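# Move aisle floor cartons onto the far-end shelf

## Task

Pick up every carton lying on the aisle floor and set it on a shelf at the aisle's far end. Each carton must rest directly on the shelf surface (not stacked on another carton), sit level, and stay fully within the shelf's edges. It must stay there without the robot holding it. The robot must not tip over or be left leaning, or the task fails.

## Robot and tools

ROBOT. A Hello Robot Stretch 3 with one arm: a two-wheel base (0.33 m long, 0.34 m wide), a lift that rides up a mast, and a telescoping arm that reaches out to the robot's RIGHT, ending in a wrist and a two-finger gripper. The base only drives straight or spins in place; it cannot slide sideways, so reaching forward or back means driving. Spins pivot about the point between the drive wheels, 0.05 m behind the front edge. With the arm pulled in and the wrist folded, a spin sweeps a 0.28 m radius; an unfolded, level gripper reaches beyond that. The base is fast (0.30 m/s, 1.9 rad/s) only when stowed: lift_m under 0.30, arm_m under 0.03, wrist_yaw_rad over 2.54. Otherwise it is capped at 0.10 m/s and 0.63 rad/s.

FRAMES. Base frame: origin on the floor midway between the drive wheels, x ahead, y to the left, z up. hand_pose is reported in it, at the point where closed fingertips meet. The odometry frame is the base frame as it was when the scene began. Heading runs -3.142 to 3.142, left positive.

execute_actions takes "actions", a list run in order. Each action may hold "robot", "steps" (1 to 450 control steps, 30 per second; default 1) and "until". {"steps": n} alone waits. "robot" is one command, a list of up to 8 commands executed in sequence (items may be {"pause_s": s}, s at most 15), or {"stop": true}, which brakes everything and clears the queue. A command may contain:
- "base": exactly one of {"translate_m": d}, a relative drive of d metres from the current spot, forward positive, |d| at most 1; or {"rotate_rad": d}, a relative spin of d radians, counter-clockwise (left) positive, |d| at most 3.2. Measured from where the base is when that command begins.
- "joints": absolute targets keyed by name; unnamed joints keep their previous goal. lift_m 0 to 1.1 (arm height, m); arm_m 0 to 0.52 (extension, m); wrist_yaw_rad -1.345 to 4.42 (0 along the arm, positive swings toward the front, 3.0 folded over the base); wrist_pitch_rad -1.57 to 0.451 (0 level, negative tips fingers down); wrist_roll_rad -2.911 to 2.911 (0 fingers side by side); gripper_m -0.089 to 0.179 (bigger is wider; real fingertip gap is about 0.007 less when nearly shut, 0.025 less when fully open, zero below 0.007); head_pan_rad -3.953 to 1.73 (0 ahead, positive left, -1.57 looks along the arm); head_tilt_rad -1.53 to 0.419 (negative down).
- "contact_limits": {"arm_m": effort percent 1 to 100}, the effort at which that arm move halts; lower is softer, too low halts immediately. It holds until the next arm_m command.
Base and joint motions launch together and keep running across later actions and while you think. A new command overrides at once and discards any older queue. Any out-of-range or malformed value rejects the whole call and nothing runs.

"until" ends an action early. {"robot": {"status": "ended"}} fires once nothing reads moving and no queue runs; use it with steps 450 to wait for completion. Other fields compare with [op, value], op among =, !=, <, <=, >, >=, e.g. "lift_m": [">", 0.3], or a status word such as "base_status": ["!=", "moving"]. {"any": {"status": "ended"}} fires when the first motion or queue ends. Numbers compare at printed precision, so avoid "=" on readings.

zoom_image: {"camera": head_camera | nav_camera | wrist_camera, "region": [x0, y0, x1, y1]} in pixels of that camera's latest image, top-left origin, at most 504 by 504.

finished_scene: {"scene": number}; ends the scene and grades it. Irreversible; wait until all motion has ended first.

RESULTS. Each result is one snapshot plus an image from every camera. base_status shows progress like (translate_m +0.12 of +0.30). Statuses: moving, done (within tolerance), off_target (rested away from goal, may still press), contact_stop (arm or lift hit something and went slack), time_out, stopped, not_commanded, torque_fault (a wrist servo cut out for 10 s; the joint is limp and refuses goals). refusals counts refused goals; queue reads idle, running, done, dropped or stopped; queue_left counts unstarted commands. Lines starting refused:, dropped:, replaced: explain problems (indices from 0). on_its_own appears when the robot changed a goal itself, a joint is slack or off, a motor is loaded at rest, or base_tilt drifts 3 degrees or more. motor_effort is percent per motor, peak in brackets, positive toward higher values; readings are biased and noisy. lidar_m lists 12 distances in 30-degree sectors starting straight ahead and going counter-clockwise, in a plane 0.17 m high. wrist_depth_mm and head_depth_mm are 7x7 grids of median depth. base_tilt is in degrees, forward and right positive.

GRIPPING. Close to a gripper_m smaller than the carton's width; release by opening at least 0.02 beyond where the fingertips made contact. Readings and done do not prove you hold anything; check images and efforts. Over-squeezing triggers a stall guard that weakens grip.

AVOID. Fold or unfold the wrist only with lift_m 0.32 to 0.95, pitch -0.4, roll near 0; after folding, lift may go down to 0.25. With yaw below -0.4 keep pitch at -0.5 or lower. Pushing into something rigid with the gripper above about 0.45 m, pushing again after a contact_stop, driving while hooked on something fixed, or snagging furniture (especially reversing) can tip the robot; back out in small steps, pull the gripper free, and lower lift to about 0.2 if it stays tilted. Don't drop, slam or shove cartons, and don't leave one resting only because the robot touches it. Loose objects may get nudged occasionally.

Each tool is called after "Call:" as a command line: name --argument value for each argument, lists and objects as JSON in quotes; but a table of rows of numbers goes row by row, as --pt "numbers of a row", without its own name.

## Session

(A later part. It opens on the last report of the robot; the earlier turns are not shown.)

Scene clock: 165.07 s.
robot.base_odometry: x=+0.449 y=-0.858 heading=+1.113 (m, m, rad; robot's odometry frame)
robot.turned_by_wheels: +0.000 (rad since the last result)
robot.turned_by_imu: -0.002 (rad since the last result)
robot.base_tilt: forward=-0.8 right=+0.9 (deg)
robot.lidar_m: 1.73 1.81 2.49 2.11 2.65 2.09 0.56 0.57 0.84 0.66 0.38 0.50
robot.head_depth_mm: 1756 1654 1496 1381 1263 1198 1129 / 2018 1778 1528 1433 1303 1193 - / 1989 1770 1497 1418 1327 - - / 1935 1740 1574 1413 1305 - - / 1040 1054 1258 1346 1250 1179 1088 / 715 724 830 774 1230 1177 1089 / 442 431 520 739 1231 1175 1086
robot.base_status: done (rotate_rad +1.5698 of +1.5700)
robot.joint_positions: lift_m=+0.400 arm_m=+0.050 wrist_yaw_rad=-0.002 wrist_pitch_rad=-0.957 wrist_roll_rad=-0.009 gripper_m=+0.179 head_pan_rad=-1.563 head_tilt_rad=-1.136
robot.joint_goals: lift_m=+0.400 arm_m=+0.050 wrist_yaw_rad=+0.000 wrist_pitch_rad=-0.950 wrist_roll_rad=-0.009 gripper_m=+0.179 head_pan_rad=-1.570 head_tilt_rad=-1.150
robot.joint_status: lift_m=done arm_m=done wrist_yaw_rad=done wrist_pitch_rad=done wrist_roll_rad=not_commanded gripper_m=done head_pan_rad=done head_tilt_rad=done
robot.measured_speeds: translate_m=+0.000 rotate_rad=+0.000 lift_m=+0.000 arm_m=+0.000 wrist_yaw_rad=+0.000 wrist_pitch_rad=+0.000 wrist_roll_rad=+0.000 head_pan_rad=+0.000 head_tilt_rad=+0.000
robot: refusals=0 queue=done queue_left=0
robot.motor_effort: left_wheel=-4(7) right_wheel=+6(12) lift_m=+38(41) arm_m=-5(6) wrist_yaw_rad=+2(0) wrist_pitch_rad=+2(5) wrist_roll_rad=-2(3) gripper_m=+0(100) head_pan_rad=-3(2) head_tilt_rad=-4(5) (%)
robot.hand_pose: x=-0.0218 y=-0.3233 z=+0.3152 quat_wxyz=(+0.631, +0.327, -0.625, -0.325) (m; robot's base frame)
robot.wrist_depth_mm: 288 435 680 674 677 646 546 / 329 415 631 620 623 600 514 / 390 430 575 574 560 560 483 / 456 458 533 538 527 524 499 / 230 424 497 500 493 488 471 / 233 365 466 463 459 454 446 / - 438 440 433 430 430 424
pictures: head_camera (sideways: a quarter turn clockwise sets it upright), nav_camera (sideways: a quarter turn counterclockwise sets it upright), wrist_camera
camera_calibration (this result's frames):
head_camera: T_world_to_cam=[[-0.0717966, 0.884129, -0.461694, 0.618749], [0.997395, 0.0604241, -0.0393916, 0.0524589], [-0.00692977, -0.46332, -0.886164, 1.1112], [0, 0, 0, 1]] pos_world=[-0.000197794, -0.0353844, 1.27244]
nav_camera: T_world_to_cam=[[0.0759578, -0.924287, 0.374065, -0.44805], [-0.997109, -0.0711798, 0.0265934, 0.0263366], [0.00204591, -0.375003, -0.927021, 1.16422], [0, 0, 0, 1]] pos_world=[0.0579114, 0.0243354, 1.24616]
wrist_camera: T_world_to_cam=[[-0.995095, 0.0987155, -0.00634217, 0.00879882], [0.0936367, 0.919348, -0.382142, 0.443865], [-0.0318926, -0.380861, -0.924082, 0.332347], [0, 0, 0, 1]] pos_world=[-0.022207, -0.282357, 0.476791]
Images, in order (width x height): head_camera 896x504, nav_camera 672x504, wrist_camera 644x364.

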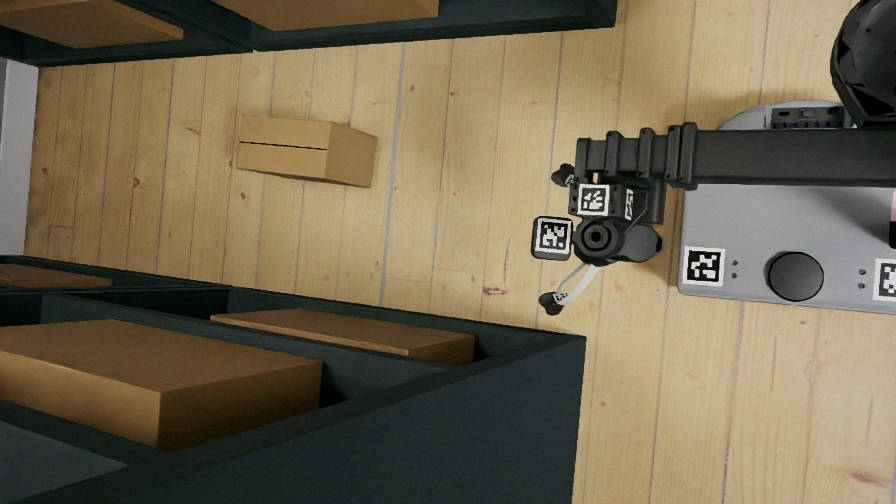

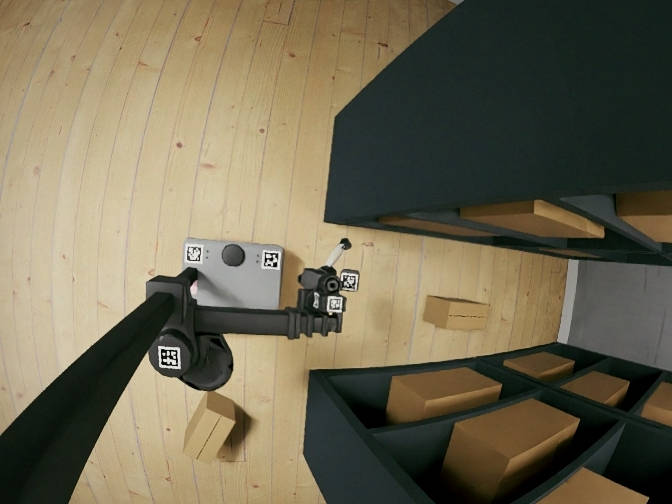

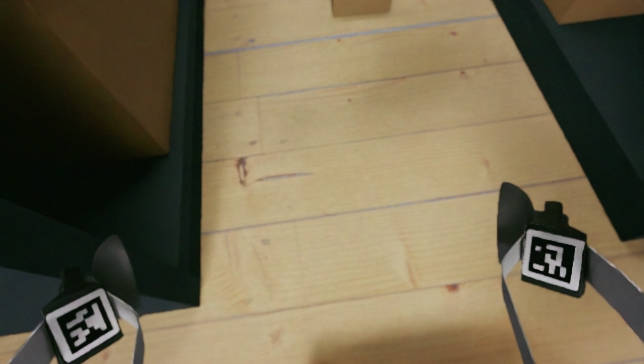

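Call:
execute_actions --actions '[{"robot":[{"base":{"rotate_rad":-1.57},"joints":{"arm_m":0,"wrist_yaw_rad":1.57,"head_pan_rad":-0.3,"head_tilt_rad":-1.2}},{"base":{"translate_m":0.6}}],"steps":450,"until":{"robot":{"status":"ended"}}}]'

Scene clock: 182.33 s.
robot.base_odometry: x=+0.987 y=-1.121 heading=-0.456 (m, m, rad; robot's odometry frame)
robot.turned_by_wheels: -1.569 (rad since the last result)
robot.turned_by_imu: -0.533 (rad since the last result)
robot.base_tilt: forward=-0.9 right=+1.0 (deg)
robot.lidar_m: 0.19 0.16 2.12 2.38 2.98 2.67 0.77 0.51 0.60 0.50 0.45 0.18
robot.head_depth_mm: - 324 560 1346 1275 1187 1102 / - 300 337 785 1273 1200 - / 290 331 331 508 1220 - - / 310 357 331 310 729 1193 - / 352 364 329 301 711 777 - / 390 362 328 300 286 637 1106 / 401 360 327 299 284 365 1095
robot.base_status: off_target (translate_m +0.5997 of +0.6000)
robot.joint_positions: lift_m=+0.400 arm_m=+0.000 wrist_yaw_rad=+1.569 wrist_pitch_rad=-0.959 wrist_roll_rad=-0.009 gripper_m=+0.179 head_pan_rad=-0.304 head_tilt_rad=-1.191
robot.joint_goals: lift_m=+0.400 arm_m=+0.000 wrist_yaw_rad=+1.570 wrist_pitch_rad=-0.950 wrist_roll_rad=-0.009 gripper_m=+0.179 head_pan_rad=-0.300 head_tilt_rad=-1.200
robot.joint_status: lift_m=done arm_m=done wrist_yaw_rad=done wrist_pitch_rad=done wrist_roll_rad=not_commanded gripper_m=done head_pan_rad=done head_tilt_rad=done
robot.measured_speeds: translate_m=+0.000 rotate_rad=+0.000 lift_m=+0.000 arm_m=+0.000 wrist_yaw_rad=+0.000 wrist_pitch_rad=+0.000 wrist_roll_rad=+0.000 head_pan_rad=+0.000 head_tilt_rad=+0.000
robot: refusals=0 queue=done queue_left=0
robot.on_its_own: left_wheel is at rest, and its effort (+61) is outside its rest range (-18 to +18); right_wheel is at rest, and its effort (+25) is outside its rest range (-18 to +18)
robot.motor_effort: left_wheel=+61(91) right_wheel=+25(35) lift_m=+33(37) arm_m=-4(5) wrist_yaw_rad=+1(7) wrist_pitch_rad=+3(4) wrist_roll_rad=-2(2) gripper_m=+0(1) head_pan_rad=+1(38) head_tilt_rad=-3(9) (%)
robot.hand_pose: x=+0.1061 y=-0.1456 z=+0.3151 quat_wxyz=(+0.676, +0.673, -0.210, +0.215) (m; robot's base frame)
robot.wrist_depth_mm: 208 197 195 200 269 416 639 / 514 180 185 237 345 532 606 / 499 173 213 294 468 565 551 / 453 448 259 391 518 524 517 / 399 424 407 479 494 485 484 / 332 396 408 466 459 457 431 / - 377 436 438 429 429 424
pictures: head_camera (sideways: a quarter turn clockwise sets it upright), nav_camera (sideways: a quarter turn counterclockwise sets it upright), wrist_camera
camera_calibration (this result's frames):
head_camera: T_world_to_cam=[[-0.886356, 0.209574, -0.412858, 0.560107], [0.245994, 0.968586, -0.0364467, 0.0532058], [0.39225, -0.133865, -0.910066, 1.13981], [0, 0, 0, 1]] pos_world=[0.0362737, -0.0163369, 1.27049]
nav_camera: T_world_to_cam=[[0.92125, -0.216468, 0.323171, -0.386923], [-0.236347, -0.971395, 0.0230819, 0.0262692], [0.30893, -0.0976447, -0.946059, 1.18707], [0, 0, 0, 1]] pos_world=[-0.00405946, 0.0576725, 1.24747]
wrist_camera: T_world_to_cam=[[-0.0990156, -0.995067, -0.0060744, -0.135918], [-0.920074, 0.093875, -0.38033, 0.255355], [0.379024, -0.0320697, -0.924831, 0.411407], [0, 0, 0, 1]] pos_world=[0.0655546, -0.146026, 0.476776]
Images, in order (width x height): head_camera 896x504, nav_camera 672x504, wrist_camera 644x364.

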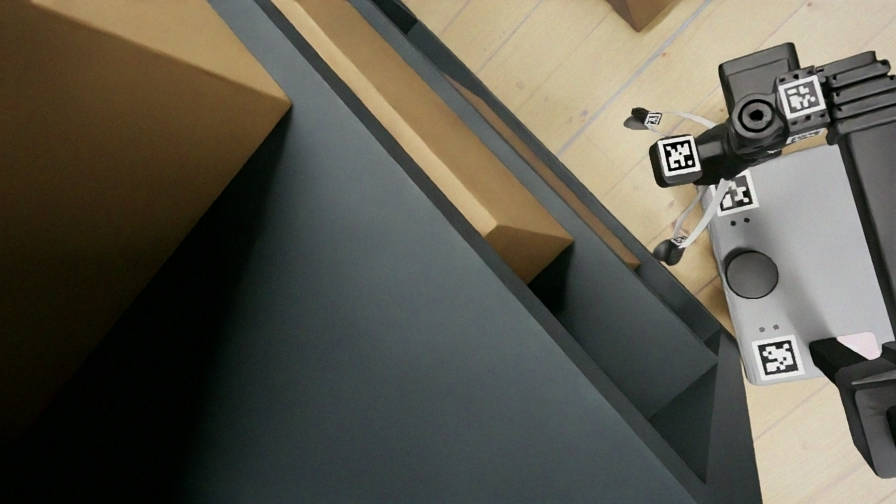

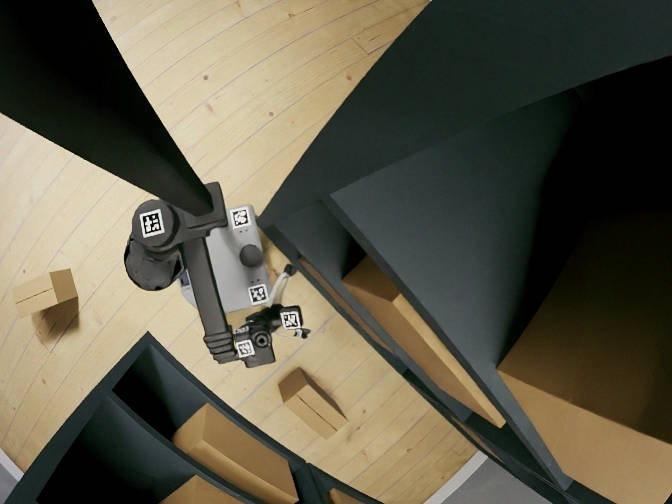

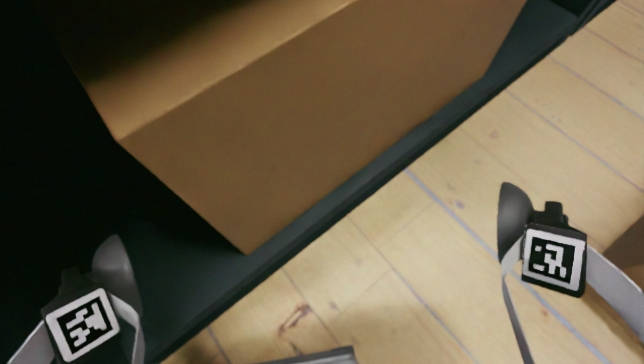

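Call:
execute_actions --actions '[{"robot":[{"base":{"translate_m":-0.3},"joints":{"head_pan_rad":-0.8,"head_tilt_rad":-0.9}}],"steps":450,"until":{"robot":{"status":"ended"}}}]'

Scene clock: 188.43 s.
robot.base_odometry: x=+0.718 y=-0.989 heading=-0.457 (m, m, rad; robot's odometry frame)
robot.turned_by_wheels: -0.001 (rad since the last result)
robot.turned_by_imu: -0.002 (rad since the last result)
robot.base_tilt: forward=-0.8 right=+1.0 (deg)
robot.lidar_m: 0.37 0.36 2.00 2.73 2.41 2.45 0.47 0.31 0.26 0.51 0.61 0.53
robot.head_depth_mm: 1639 1875 2014 1623 1357 1116 1063 / 1700 1954 2016 1678 1438 1261 1124 / 1707 1960 1996 1669 1264 1252 1127 / 1690 1501 1771 1621 1429 1251 1127 / 871 1043 1173 1475 1393 1248 1112 / 680 1010 854 949 1116 1192 1103 / 573 611 745 757 820 1070 1068
robot.base_status: done (translate_m -0.3000 of -0.3000)
robot.joint_positions: lift_m=+0.400 arm_m=+0.000 wrist_yaw_rad=+1.569 wrist_pitch_rad=-0.959 wrist_roll_rad=-0.009 gripper_m=+0.179 head_pan_rad=-0.793 head_tilt_rad=-0.902
robot.joint_goals: lift_m=+0.400 arm_m=+0.000 wrist_yaw_rad=+1.570 wrist_pitch_rad=-0.950 wrist_roll_rad=-0.009 gripper_m=+0.179 head_pan_rad=-0.800 head_tilt_rad=-0.900
robot.joint_status: lift_m=done arm_m=done wrist_yaw_rad=done wrist_pitch_rad=done wrist_roll_rad=not_commanded gripper_m=done head_pan_rad=done head_tilt_rad=done
robot.measured_speeds: translate_m=+0.000 rotate_rad=+0.000 lift_m=+0.000 arm_m=+0.000 wrist_yaw_rad=+0.000 wrist_pitch_rad=+0.000 wrist_roll_rad=+0.000 head_pan_rad=+0.000 head_tilt_rad=+0.000
robot: refusals=0 queue=done queue_left=0
robot.motor_effort: left_wheel=-1(61) right_wheel=+2(25) lift_m=+33(33) arm_m=-4(3) wrist_yaw_rad=+1(1) wrist_pitch_rad=+3(4) wrist_roll_rad=-2(1) gripper_m=+1(0) head_pan_rad=-3(26) head_tilt_rad=+1(16) (%)
robot.hand_pose: x=+0.1061 y=-0.1456 z=+0.3151 quat_wxyz=(+0.676, +0.673, -0.210, +0.215) (m; robot's base frame)
robot.wrist_depth_mm: 419 587 494 578 674 668 413 / 376 539 541 609 619 597 420 / 593 501 565 567 561 550 545 / 549 537 535 537 525 525 517 / 506 506 494 498 490 489 483 / 483 470 464 463 460 452 444 / - 440 440 442 430 429 423
pictures: head_camera (sideways: a quarter turn clockwise sets it upright), nav_camera (sideways: a quarter turn counterclockwise sets it upright), wrist_camera
camera_calibration (this result's frames):
head_camera: T_world_to_cam=[[-0.575128, 0.490899, -0.654406, 0.872879], [0.681081, 0.730456, -0.050624, 0.0690254], [0.453163, -0.474819, -0.754447, 0.937159], [0, 0, 0, 1]] pos_world=[0.0303186, -0.0339345, 1.28175]
nav_camera: T_world_to_cam=[[0.619584, -0.530526, 0.578496, -0.717659], [-0.671506, -0.739882, 0.040672, 0.00601142], [0.406441, -0.413664, -0.81467, 1.01575], [0, 0, 0, 1]] pos_world=[0.0358426, 0.0438917, 1.24242]
wrist_camera: T_world_to_cam=[[-0.0990156, -0.995067, -0.00607441, -0.135918], [-0.920074, 0.093875, -0.38033, 0.255355], [0.379024, -0.0320697, -0.924831, 0.411407], [0, 0, 0, 1]] pos_world=[0.0655546, -0.146026, 0.476776]
Images, in order (width x height): head_camera 896x504, nav_camera 672x504, wrist_camera 644x364.

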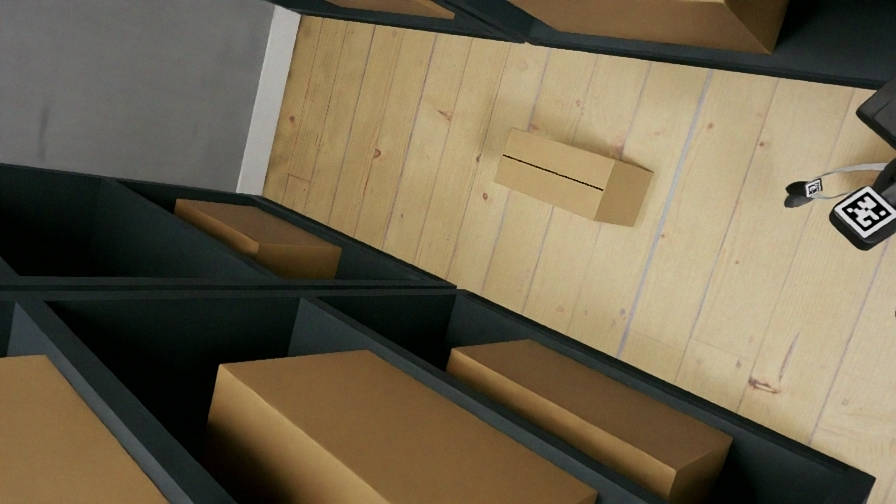

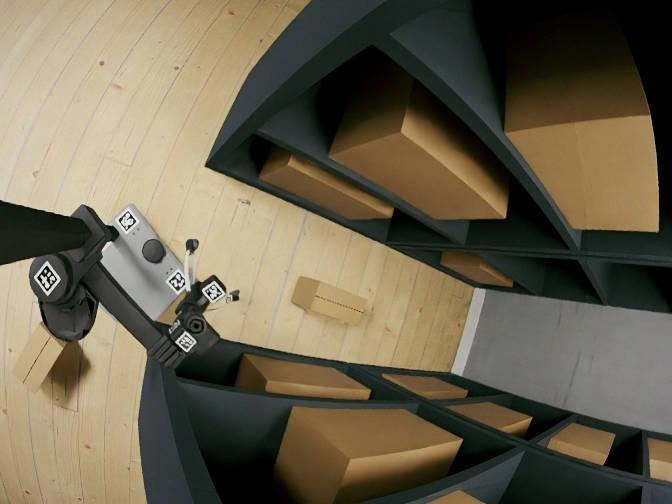

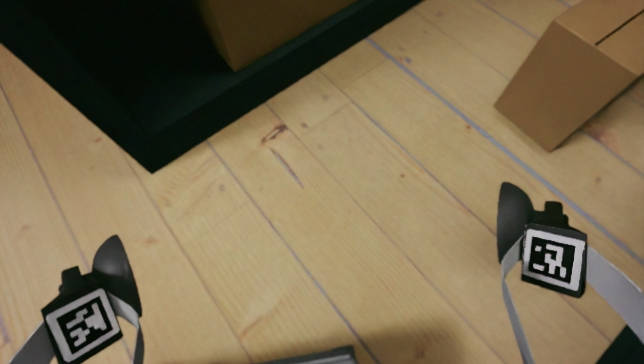

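Call:
execute_actions --actions '[{"robot":[{"base":{"translate_m":0.1},"joints":{"gripper_m":0.05}},{"base":{"rotate_rad":-1.05},"joints":{"head_pan_rad":-0.2,"head_tilt_rad":-1.0}}],"steps":450,"until":{"robot":{"status":"ended"}}}]'

Scene clock: 199.33 s.
robot.base_odometry: x=+0.808 y=-1.033 heading=-1.507 (m, m, rad; robot's odometry frame)
robot.turned_by_wheels: -1.050 (rad since the last result)
robot.turned_by_imu: -1.048 (rad since the last result)
robot.base_tilt: forward=-0.8 right=+1.0 (deg)
robot.lidar_m: 0.56 0.41 0.37 0.27 1.90 2.60 2.44 2.51 0.57 0.34 0.55 0.53
robot.head_depth_mm: 666 816 737 777 819 1120 1060 / 871 936 959 1086 1106 1177 1089 / 1186 1254 1347 1460 1360 1225 1132 / 1714 1961 1778 1551 1319 1212 1102 / 1742 1985 1783 1536 1310 1208 1095 / 1715 1968 1774 1529 1354 1207 1093 / 1652 1792 1621 1399 1279 1141 1047
robot.base_status: done (rotate_rad -1.0498 of -1.0500)
robot.joint_positions: lift_m=+0.400 arm_m=+0.000 wrist_yaw_rad=+1.569 wrist_pitch_rad=-0.959 wrist_roll_rad=-0.009 gripper_m=+0.050 head_pan_rad=-0.207 head_tilt_rad=-0.987
robot.joint_goals: lift_m=+0.400 arm_m=+0.000 wrist_yaw_rad=+1.570 wrist_pitch_rad=-0.950 wrist_roll_rad=-0.009 gripper_m=+0.050 head_pan_rad=-0.200 head_tilt_rad=-1.000
robot.joint_status: lift_m=done arm_m=done wrist_yaw_rad=done wrist_pitch_rad=done wrist_roll_rad=not_commanded gripper_m=done head_pan_rad=done head_tilt_rad=done
robot.measured_speeds: translate_m=+0.000 rotate_rad=+0.000 lift_m=+0.000 arm_m=+0.000 wrist_yaw_rad=+0.000 wrist_pitch_rad=+0.000 wrist_roll_rad=+0.000 head_pan_rad=+0.000 head_tilt_rad=+0.000
robot: refusals=0 queue=done queue_left=0
robot.motor_effort: left_wheel=+3(7) right_wheel=-4(9) lift_m=+34(34) arm_m=-4(4) wrist_yaw_rad=+1(1) wrist_pitch_rad=+3(3) wrist_roll_rad=-2(2) gripper_m=-1(100) head_pan_rad=+3(29) head_tilt_rad=-4(10) (%)
robot.hand_pose: x=+0.1061 y=-0.1456 z=+0.3151 quat_wxyz=(+0.676, +0.673, -0.210, +0.215) (m; robot's base frame)
robot.wrist_depth_mm: 613 699 575 683 534 427 452 / 581 638 627 634 521 502 504 / 560 586 579 575 549 469 465 / 531 537 531 525 520 443 431 / 498 510 506 492 485 407 404 / 469 469 - 465 451 386 253 / 446 449 438 437 432 419 263
pictures: head_camera (sideways: a quarter turn clockwise sets it upright), nav_camera (sideways: a quarter turn counterclockwise sets it upright), wrist_camera
camera_calibration (this result's frames):
head_camera: T_world_to_cam=[[-0.802668, 0.101984, -0.587642, 0.787278], [0.159559, 0.986078, -0.0468124, 0.067239], [0.574686, -0.131338, -0.807766, 1.00575], [0, 0, 0, 1]] pos_world=[0.0432062, -0.0144996, 1.27819]
nav_camera: T_world_to_cam=[[0.855061, -0.109045, 0.506932, -0.625865], [-0.14725, -0.988453, 0.0357489, 0.00922704], [0.49718, -0.105213, -0.861245, 1.07574], [0, 0, 0, 1]] pos_world=[0.00167506, 0.0540553, 1.24342]
wrist_camera: T_world_to_cam=[[-0.0990152, -0.995067, -0.00607438, -0.135924], [-0.920074, 0.0938747, -0.38033, 0.255356], [0.379024, -0.0320696, -0.924831, 0.411407], [0, 0, 0, 1]] pos_world=[0.0655546, -0.146031, 0.476776]
Images, in order (width x height): head_camera 896x504, nav_camera 672x504, wrist_camera 644x364.

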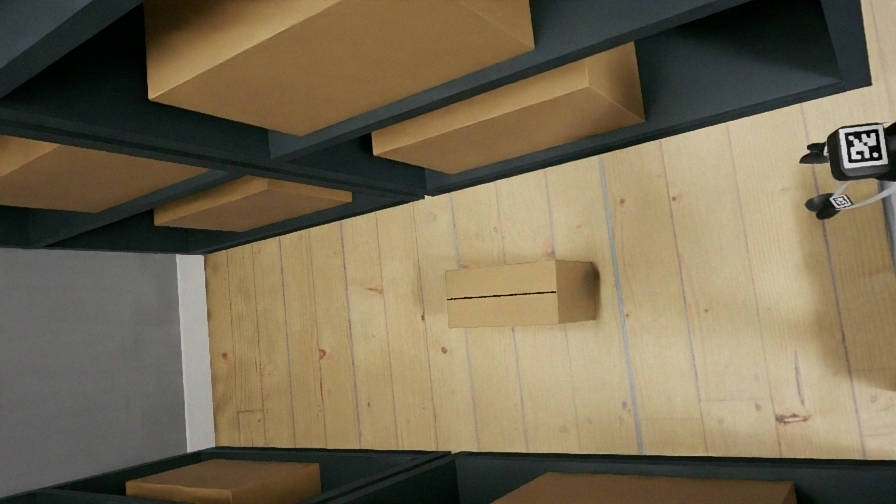

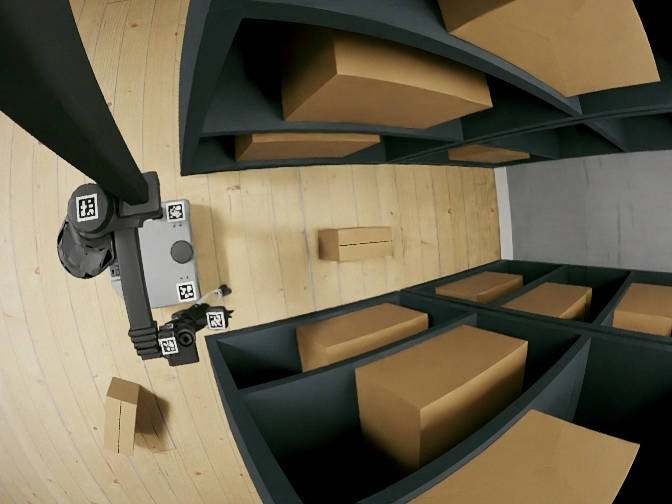

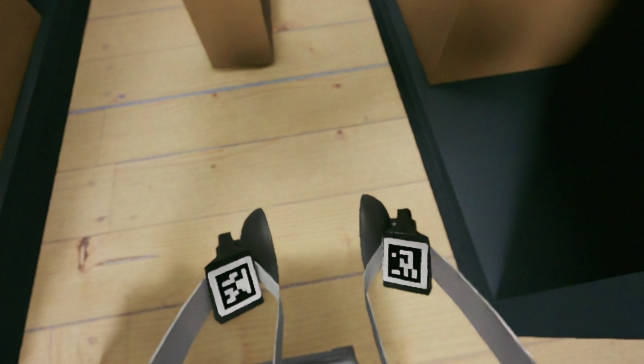

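Call:
execute_actions --actions '[{"robot":[{"base":{"translate_m":0.2},"joints":{"wrist_yaw_rad":1.78,"wrist_pitch_rad":-0.75}},{"base":{"translate_m":0.29},"joints":{"gripper_m":0.179}},{"joints":{"lift_m":0.21}}],"steps":450,"until":{"robot":{"status":"ended"}}}]'

Scene clock: 219.20 s.
robot.base_odometry: x=+0.839 y=-1.522 heading=-1.507 (m, m, rad; robot's odometry frame)
robot.turned_by_wheels: +0.000 (rad since the last result)
robot.turned_by_imu: -0.002 (rad since the last result)
robot.base_tilt: forward=-0.8 right=+0.9 (deg)
robot.lidar_m: 1.18 0.50 0.31 0.29 0.30 0.51 2.93 0.54 0.37 0.35 0.37 -
robot.head_depth_mm: 660 812 732 767 806 895 889 / 980 898 950 967 1092 1137 1083 / 1280 1330 1389 1446 1349 1225 1116 / 1307 1532 1741 1553 1363 1163 968 / 1280 1504 1724 1547 1351 1209 1077 / 1257 1477 1691 1537 1351 1208 1092 / 1237 1433 1598 1441 1305 1144 1056
robot.base_status: done (translate_m +0.2900 of +0.2900)
robot.joint_positions: lift_m=+0.230 arm_m=+0.000 wrist_yaw_rad=+1.793 wrist_pitch_rad=-0.723 wrist_roll_rad=+0.021 gripper_m=+0.179 head_pan_rad=-0.207 head_tilt_rad=-0.988
robot.joint_goals: lift_m=+0.230 arm_m=+0.000 wrist_yaw_rad=+1.780 wrist_pitch_rad=-0.750 wrist_roll_rad=+0.021 gripper_m=+0.179 head_pan_rad=-0.200 head_tilt_rad=-1.000
robot.joint_status: lift_m=contact_stop arm_m=done wrist_yaw_rad=done wrist_pitch_rad=done wrist_roll_rad=not_commanded gripper_m=done head_pan_rad=done head_tilt_rad=done
robot.measured_speeds: translate_m=+0.000 rotate_rad=+0.000 lift_m=-0.005 arm_m=+0.000 wrist_yaw_rad=+0.000 wrist_pitch_rad=+0.168 wrist_roll_rad=+0.096 head_pan_rad=+0.000 head_tilt_rad=+0.000
robot: refusals=0 queue=dropped queue_left=0
robot.on_its_own: lift_m is slack since a contact_stop, until your next command for it (your +0.210 is given up)
robot.motor_effort: left_wheel=+3(7) right_wheel=+2(6) lift_m=+32(35) arm_m=-4(4) wrist_yaw_rad=-12(17) wrist_pitch_rad=-17(22) wrist_roll_rad=-19(19) gripper_m=-1(100) head_pan_rad=+3(2) head_tilt_rad=-4(4) (%)
robot.hand_pose: x=+0.1505 y=-0.1065 z=+0.1806 quat_wxyz=(+0.606, +0.676, -0.224, +0.353) (m; robot's base frame)
robot.wrist_depth_mm: 448 656 724 681 653 479 326 / 455 583 281 267 539 442 353 / 453 526 233 233 469 438 301 / 437 447 204 203 418 396 292 / 408 188 180 184 370 362 273 / 380 165 162 164 332 322 278 / - 149 147 151 305 296 278
pictures: head_camera (sideways: a quarter turn clockwise sets it upright), nav_camera (sideways: a quarter turn counterclockwise sets it upright), wrist_camera
camera_calibration (this result's frames):
head_camera: T_world_to_cam=[[-0.802879, 0.101897, -0.587368, 0.786923], [0.159387, 0.986106, -0.0467966, 0.0672195], [0.574439, -0.131191, -0.807966, 1.00601], [0, 0, 0, 1]] pos_world=[0.0432007, -0.0144921, 1.27818]
nav_camera: T_world_to_cam=[[0.855247, -0.108944, 0.50664, -0.625487], [-0.147081, -0.988479, 0.0357288, 0.00925211], [0.496911, -0.105074, -0.861417, 1.07597], [0, 0, 0, 1]] pos_world=[0.00164708, 0.0540587, 1.24342]
wrist_camera: T_world_to_cam=[[0.108578, -0.992766, -0.0512522, -0.116275], [-0.810937, -0.0586358, -0.582189, 0.245141], [0.574972, 0.104775, -0.811437, 0.236054], [0, 0, 0, 1]] pos_world=[0.0756948, -0.125792, 0.328302]
Images, in order (width x height): head_camera 896x504, nav_camera 672x504, wrist_camera 644x364.

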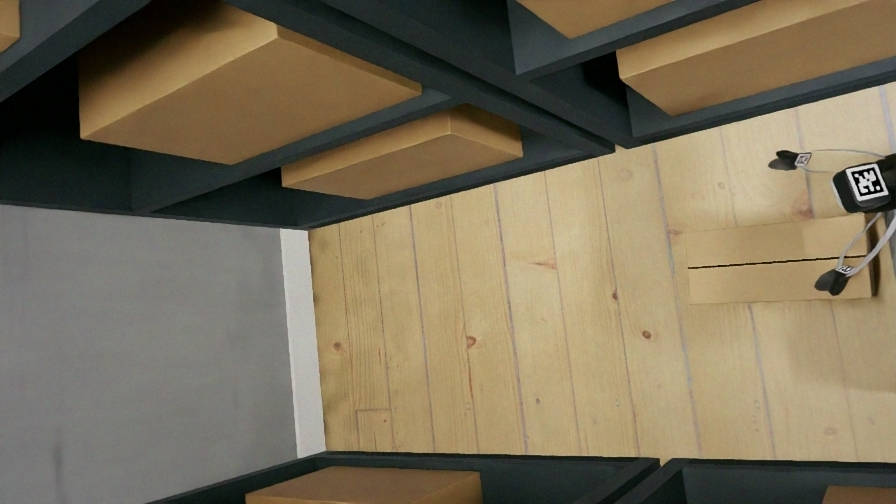

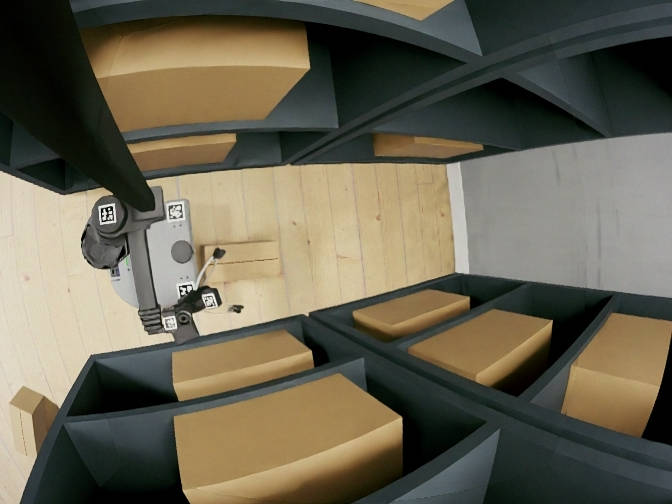

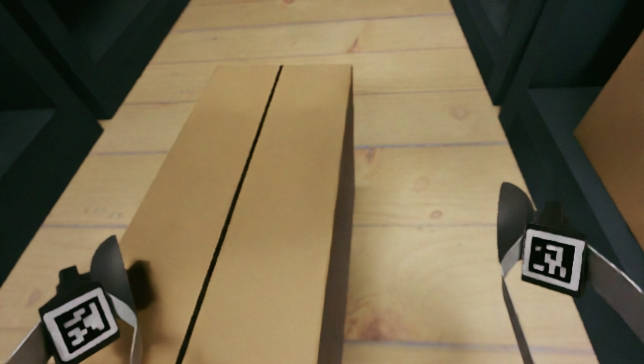

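Call:
execute_actions --actions '[{"robot":[{"joints":{"lift_m":0.33}},{"base":{"translate_m":0.03},"joints":{"wrist_yaw_rad":2.1,"wrist_pitch_rad":-0.8}},{"joints":{"lift_m":0.24}}],"steps":450,"until":{"robot":{"status":"ended"}}}]'

Scene clock: 227.03 s.
robot.base_odometry: x=+0.841 y=-1.552 heading=-1.507 (m, m, rad; robot's odometry frame)
robot.turned_by_wheels: +0.000 (rad since the last result)
robot.turned_by_imu: -0.001 (rad since the last result)
robot.base_tilt: forward=-0.8 right=+1.0 (deg)
robot.lidar_m: 1.18 0.47 0.31 0.29 0.30 0.53 2.96 0.56 0.37 0.35 0.37 -
robot.head_depth_mm: 653 814 735 745 820 901 890 / 1208 898 948 971 1078 1149 1082 / 1246 1335 1387 1458 1345 1220 1109 / 1272 1504 1728 1548 1368 1202 960 / 1252 1474 1716 1543 1360 1210 1080 / 1233 1449 1692 1530 1358 1207 1091 / 1211 1419 1576 1439 1305 1136 1052
robot.base_status: done (translate_m +0.0300 of +0.0300)
robot.joint_positions: lift_m=+0.240 arm_m=+0.000 wrist_yaw_rad=+2.108 wrist_pitch_rad=-0.791 wrist_roll_rad=+0.003 gripper_m=+0.179 head_pan_rad=-0.207 head_tilt_rad=-0.988
robot.joint_goals: lift_m=+0.240 arm_m=+0.000 wrist_yaw_rad=+2.100 wrist_pitch_rad=-0.800 wrist_roll_rad=+0.003 gripper_m=+0.179 head_pan_rad=-0.200 head_tilt_rad=-1.000
robot.joint_status: lift_m=done arm_m=done wrist_yaw_rad=done wrist_pitch_rad=done wrist_roll_rad=not_commanded gripper_m=done head_pan_rad=done head_tilt_rad=done
robot.measured_speeds: translate_m=+0.000 rotate_rad=+0.000 lift_m=+0.000 arm_m=+0.000 wrist_yaw_rad=+0.000 wrist_pitch_rad=+0.000 wrist_roll_rad=+0.000 head_pan_rad=+0.000 head_tilt_rad=+0.000
robot: refusals=0 queue=done queue_left=0
robot.motor_effort: left_wheel=+3(7) right_wheel=-2(6) lift_m=+22(39) arm_m=-4(4) wrist_yaw_rad=-7(12) wrist_pitch_rad=-4(12) wrist_roll_rad=-8(17) gripper_m=+1(1) head_pan_rad=+3(2) head_tilt_rad=-4(4) (%)
robot.hand_pose: x=+0.1187 y=-0.0619 z=+0.1800 quat_wxyz=(+0.559, +0.702, -0.086, +0.432) (m; robot's base frame)
robot.wrist_depth_mm: 509 474 581 612 588 575 538 / 448 453 525 246 236 493 474 / 387 459 469 213 210 436 420 / 370 427 201 190 190 397 384 / 377 389 177 172 173 357 349 / - 164 160 156 319 323 315 / - 151 146 143 298 301 293
pictures: head_camera (sideways: a quarter turn clockwise sets it upright), nav_camera (sideways: a quarter turn counterclockwise sets it upright), wrist_camera
camera_calibration (this result's frames):
head_camera: T_world_to_cam=[[-0.80288, 0.101898, -0.587367, 0.786922], [0.159388, 0.986106, -0.0467965, 0.0672194], [0.574438, -0.131191, -0.807967, 1.00601], [0, 0, 0, 1]] pos_world=[0.0432006, -0.0144921, 1.27818]
nav_camera: T_world_to_cam=[[0.855247, -0.108945, 0.506639, -0.625486], [-0.147082, -0.988479, 0.0357287, 0.00925223], [0.49691, -0.105074, -0.861417, 1.07597], [0, 0, 0, 1]] pos_world=[0.00164706, 0.0540587, 1.24342]
wrist_camera: T_world_to_cam=[[0.420636, -0.906714, -0.0305651, -0.103954], [-0.777257, -0.342794, -0.527602, 0.190194], [0.467907, 0.245686, -0.848941, 0.27728], [0, 0, 0, 1]] pos_world=[0.0618151, -0.0971832, 0.332563]
Images, in order (width x height): head_camera 896x504, nav_camera 672x504, wrist_camera 644x364.

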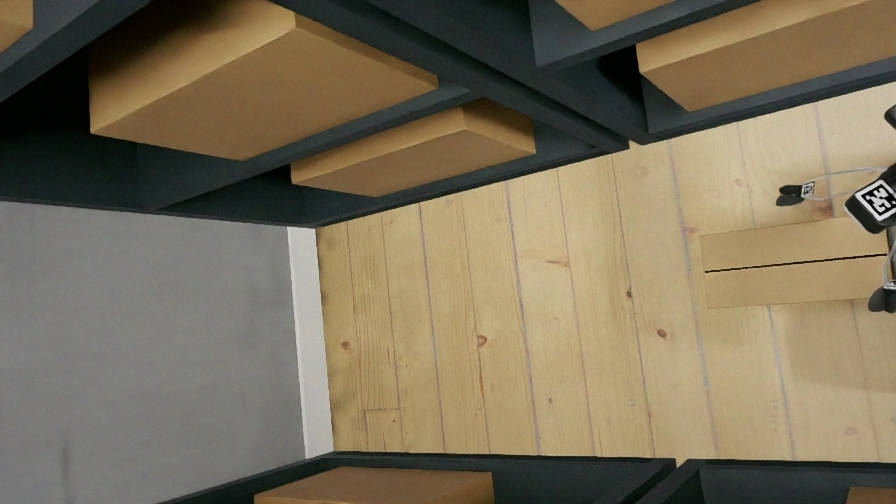

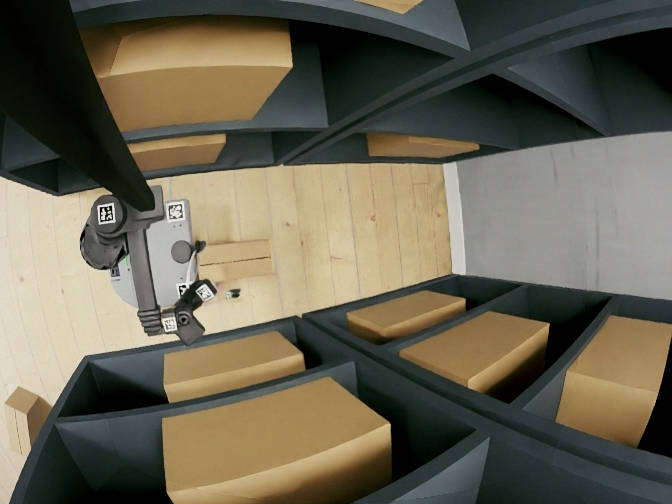

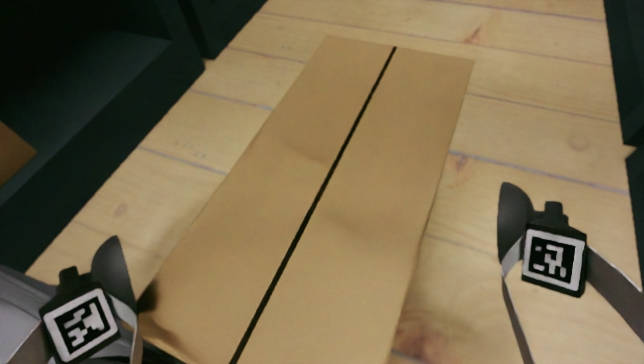

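Call:
execute_actions --actions '[{"robot":[{"joints":{"gripper_m":0.14}},{"joints":{"lift_m":0.215}},{"joints":{"gripper_m":0.05}},{"pause_s":1},{"joints":{"lift_m":0.3}}],"steps":450,"until":{"robot":{"status":"ended"}}}]'

Scene clock: 230.63 s.
robot.base_odometry: x=+0.841 y=-1.552 heading=-1.507 (m, m, rad; robot's odometry frame)
robot.turned_by_wheels: +0.000 (rad since the last result)
robot.turned_by_imu: +0.000 (rad since the last result)
robot.base_tilt: forward=-0.8 right=+1.0 (deg)
robot.lidar_m: 1.18 0.47 0.31 0.29 0.30 0.53 2.95 0.56 0.37 0.35 0.37 -
robot.head_depth_mm: 653 815 733 745 820 898 890 / 1210 898 948 971 1074 1154 1087 / 1255 1328 1395 1451 1345 1222 1102 / 1274 1498 1714 1555 1372 1187 955 / 1251 1465 1704 1539 1358 1212 1078 / 1223 1445 1689 1544 1350 1207 1087 / 1208 1415 1577 1431 1306 1133 1053
robot.base_status: done (translate_m +0.0300 of +0.0300)
robot.joint_positions: lift_m=+0.239 arm_m=+0.000 wrist_yaw_rad=+2.116 wrist_pitch_rad=-0.776 wrist_roll_rad=+0.010 gripper_m=+0.140 head_pan_rad=-0.207 head_tilt_rad=-0.988
robot.joint_goals: lift_m=+0.239 arm_m=+0.000 wrist_yaw_rad=+2.100 wrist_pitch_rad=-0.800 wrist_roll_rad=+0.010 gripper_m=+0.140 head_pan_rad=-0.200 head_tilt_rad=-1.000
robot.joint_status: lift_m=contact_stop arm_m=done wrist_yaw_rad=done wrist_pitch_rad=done wrist_roll_rad=not_commanded gripper_m=done head_pan_rad=done head_tilt_rad=done
robot.measured_speeds: translate_m=+0.000 rotate_rad=+0.000 lift_m=+0.002 arm_m=+0.000 wrist_yaw_rad=+0.000 wrist_pitch_rad=+0.000 wrist_roll_rad=+0.024 head_pan_rad=+0.000 head_tilt_rad=+0.000
robot: refusals=0 queue=dropped queue_left=0
robot.on_its_own: lift_m is slack since a contact_stop, until your next command for it (your +0.215 is given up); wrist_yaw_rad is at rest, and its effort (-15) is outside its rest range (-12 to +12)
robot.motor_effort: left_wheel=+4(4) right_wheel=-1(2) lift_m=+29(29) arm_m=-4(4) wrist_yaw_rad=-15(16) wrist_pitch_rad=-12(12) wrist_roll_rad=-12(12) gripper_m=-10(100) head_pan_rad=+3(3) head_tilt_rad=-4(4) (%)
robot.hand_pose: x=+0.1207 y=-0.0592 z=+0.1815 quat_wxyz=(+0.554, +0.704, -0.091, +0.436) (m; robot's base frame)
robot.wrist_depth_mm: 525 478 574 621 604 581 542 / 463 461 541 261 243 489 477 / 398 449 481 218 213 436 428 / 368 433 419 195 190 397 383 / 381 396 180 175 172 - 347 / 368 260 162 159 160 320 321 / - - 150 146 149 300 294
pictures: head_camera (sideways: a quarter turn clockwise sets it upright), nav_camera (sideways: a quarter turn counterclockwise sets it upright), wrist_camera
dropped: robot: command 1 of its queue: lift_m: contact_stop
camera_calibration (this result's frames):
head_camera: T_world_to_cam=[[-0.80288, 0.101898, -0.587367, 0.786922], [0.159388, 0.986106, -0.0467965, 0.0672194], [0.574438, -0.131191, -0.807967, 1.00601], [0, 0, 0, 1]] pos_world=[0.0432006, -0.0144921, 1.27818]
nav_camera: T_world_to_cam=[[0.855247, -0.108945, 0.506639, -0.625486], [-0.147082, -0.988479, 0.0357287, 0.00925223], [0.49691, -0.105074, -0.861417, 1.07597], [0, 0, 0, 1]] pos_world=[0.00164705, 0.0540587, 1.24342]
wrist_camera: T_world_to_cam=[[0.423111, -0.905298, -0.037582, -0.101255], [-0.770886, -0.337874, -0.539978, 0.195228], [0.476143, 0.257442, -0.84084, 0.275263], [0, 0, 0, 1]] pos_world=[0.0622753, -0.0965676, 0.333066]
Images, in order (width x height): head_camera 896x504, nav_camera 672x504, wrist_camera 644x364.

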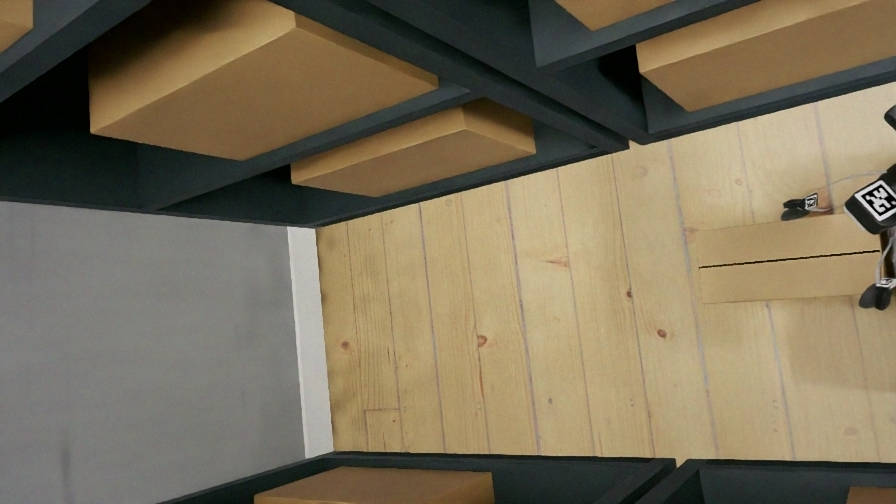

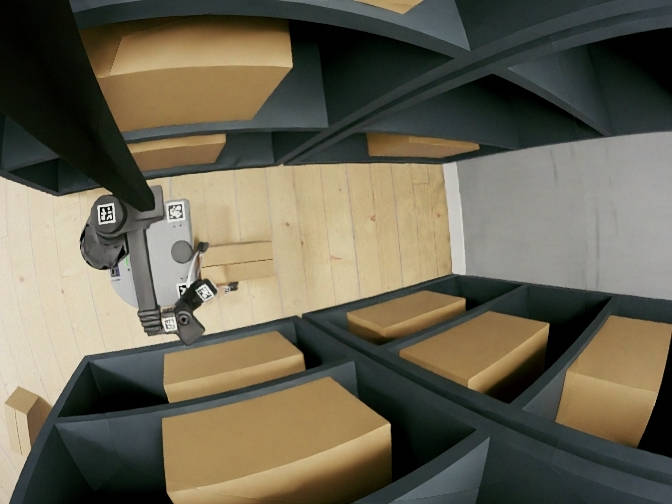

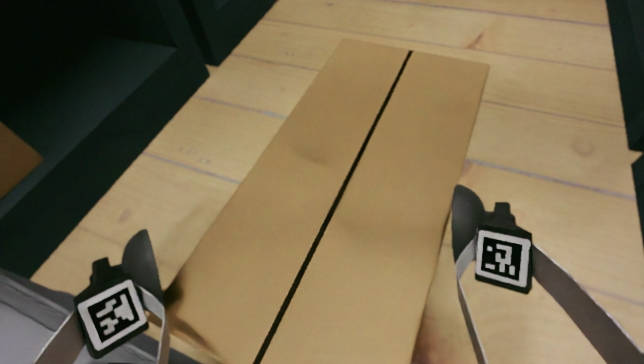

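Call:
execute_actions --actions '[{"robot":[{"joints":{"lift_m":0.245,"gripper_m":0.16}},{"joints":{"wrist_yaw_rad":1.7}},{"joints":{"wrist_pitch_rad":-0.75,"lift_m":0.215}},{"joints":{"gripper_m":0.05}},{"pause_s":1},{"joints":{"lift_m":0.32}}],"steps":450,"until":{"robot":{"status":"ended"}}}]'

Scene clock: 241.13 s.
robot.base_odometry: x=+0.841 y=-1.552 heading=-1.507 (m, m, rad; robot's odometry frame)
robot.turned_by_wheels: +0.000 (rad since the last result)
robot.turned_by_imu: -0.001 (rad since the last result)
robot.base_tilt: forward=-0.8 right=+1.0 (deg)
robot.lidar_m: 0.22 0.47 0.31 0.29 0.30 0.53 2.95 0.57 0.37 0.35 0.15 0.15
robot.head_depth_mm: 653 811 733 744 818 896 890 / 1210 896 948 969 1074 1153 1082 / 1248 1327 1397 1455 1350 1201 896 / 1272 1502 1726 1552 1366 969 1069 / 1246 1476 1714 1539 1361 1211 1094 / 1231 1444 1703 1532 1347 1209 1089 / 1206 1420 1567 1440 1298 1136 1047
robot.base_status: done (translate_m +0.0300 of +0.0300)
robot.joint_positions: lift_m=+0.320 arm_m=+0.000 wrist_yaw_rad=+1.703 wrist_pitch_rad=-0.774 wrist_roll_rad=-0.008 gripper_m=+0.065 head_pan_rad=-0.207 head_tilt_rad=-0.988
robot.joint_goals: lift_m=+0.320 arm_m=+0.000 wrist_yaw_rad=+1.700 wrist_pitch_rad=-0.750 wrist_roll_rad=-0.008 gripper_m=+0.063 head_pan_rad=-0.200 head_tilt_rad=-1.000
robot.joint_status: lift_m=done arm_m=done wrist_yaw_rad=done wrist_pitch_rad=done wrist_roll_rad=not_commanded gripper_m=off_target head_pan_rad=done head_tilt_rad=done
robot.measured_speeds: translate_m=+0.000 rotate_rad=+0.000 lift_m=+0.000 arm_m=+0.000 wrist_yaw_rad=+0.000 wrist_pitch_rad=+0.000 wrist_roll_rad=+0.000 head_pan_rad=+0.000 head_tilt_rad=+0.000
robot: refusals=0 queue=done queue_left=0
robot.on_its_own: gripper_m is held at +0.063, not at your +0.050, by its stall guard, which is still easing
robot.motor_effort: left_wheel=+2(4) right_wheel=-4(4) lift_m=+39(40) arm_m=-2(4) wrist_yaw_rad=-3(15) wrist_pitch_rad=+11(14) wrist_roll_rad=-3(12) gripper_m=-37(100) head_pan_rad=+4(3) head_tilt_rad=-4(4) (%)
robot.hand_pose: x=+0.1435 y=-0.1234 z=+0.2621 quat_wxyz=(+0.633, +0.667, -0.228, +0.319) (m; robot's base frame)
robot.wrist_depth_mm: 708 721 775 271 710 356 315 / 567 665 240 224 616 388 262 / 495 597 200 193 536 433 266 / 485 538 174 169 169 405 269 / 466 486 153 149 146 362 271 / 437 445 138 137 138 396 260 / 401 388 155 180 243 362 262
pictures: head_camera (sideways: a quarter turn clockwise sets it upright), nav_camera (sideways: a quarter turn counterclockwise sets it upright), wrist_camera
camera_calibration (this result's frames):
head_camera: T_world_to_cam=[[-0.80288, 0.101898, -0.587367, 0.786922], [0.159387, 0.986106, -0.0467965, 0.0672194], [0.574438, -0.131191, -0.807967, 1.00601], [0, 0, 0, 1]] pos_world=[0.0432007, -0.0144921, 1.27818]
nav_camera: T_world_to_cam=[[0.855247, -0.108945, 0.506639, -0.625486], [-0.147081, -0.988479, 0.0357287, 0.00925223], [0.49691, -0.105074, -0.861417, 1.07597], [0, 0, 0, 1]] pos_world=[0.00164704, 0.0540587, 1.24342]
wrist_camera: T_world_to_cam=[[0.0362999, -0.999026, -0.0250923, -0.125307], [-0.8399, -0.0168927, -0.542478, 0.284839], [0.541526, 0.040767, -0.839695, 0.312236], [0, 0, 0, 1]] pos_world=[0.0747005, -0.133102, 0.413558]
Images, in order (width x height): head_camera 896x504, nav_camera 672x504, wrist_camera 644x364.

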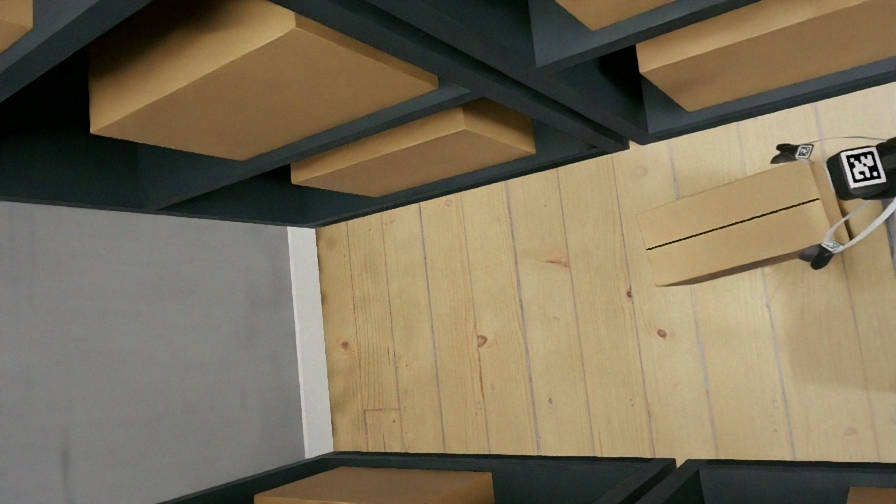

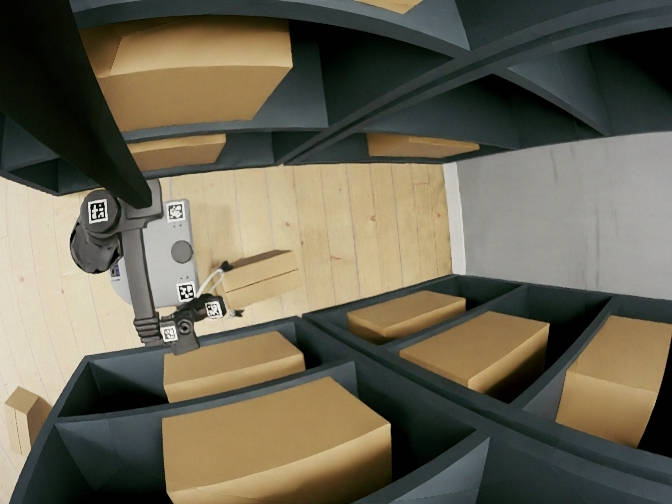

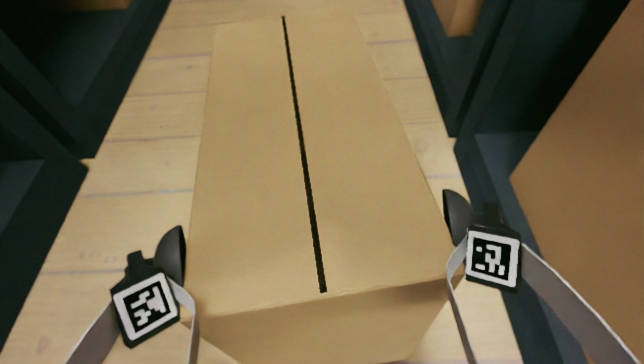

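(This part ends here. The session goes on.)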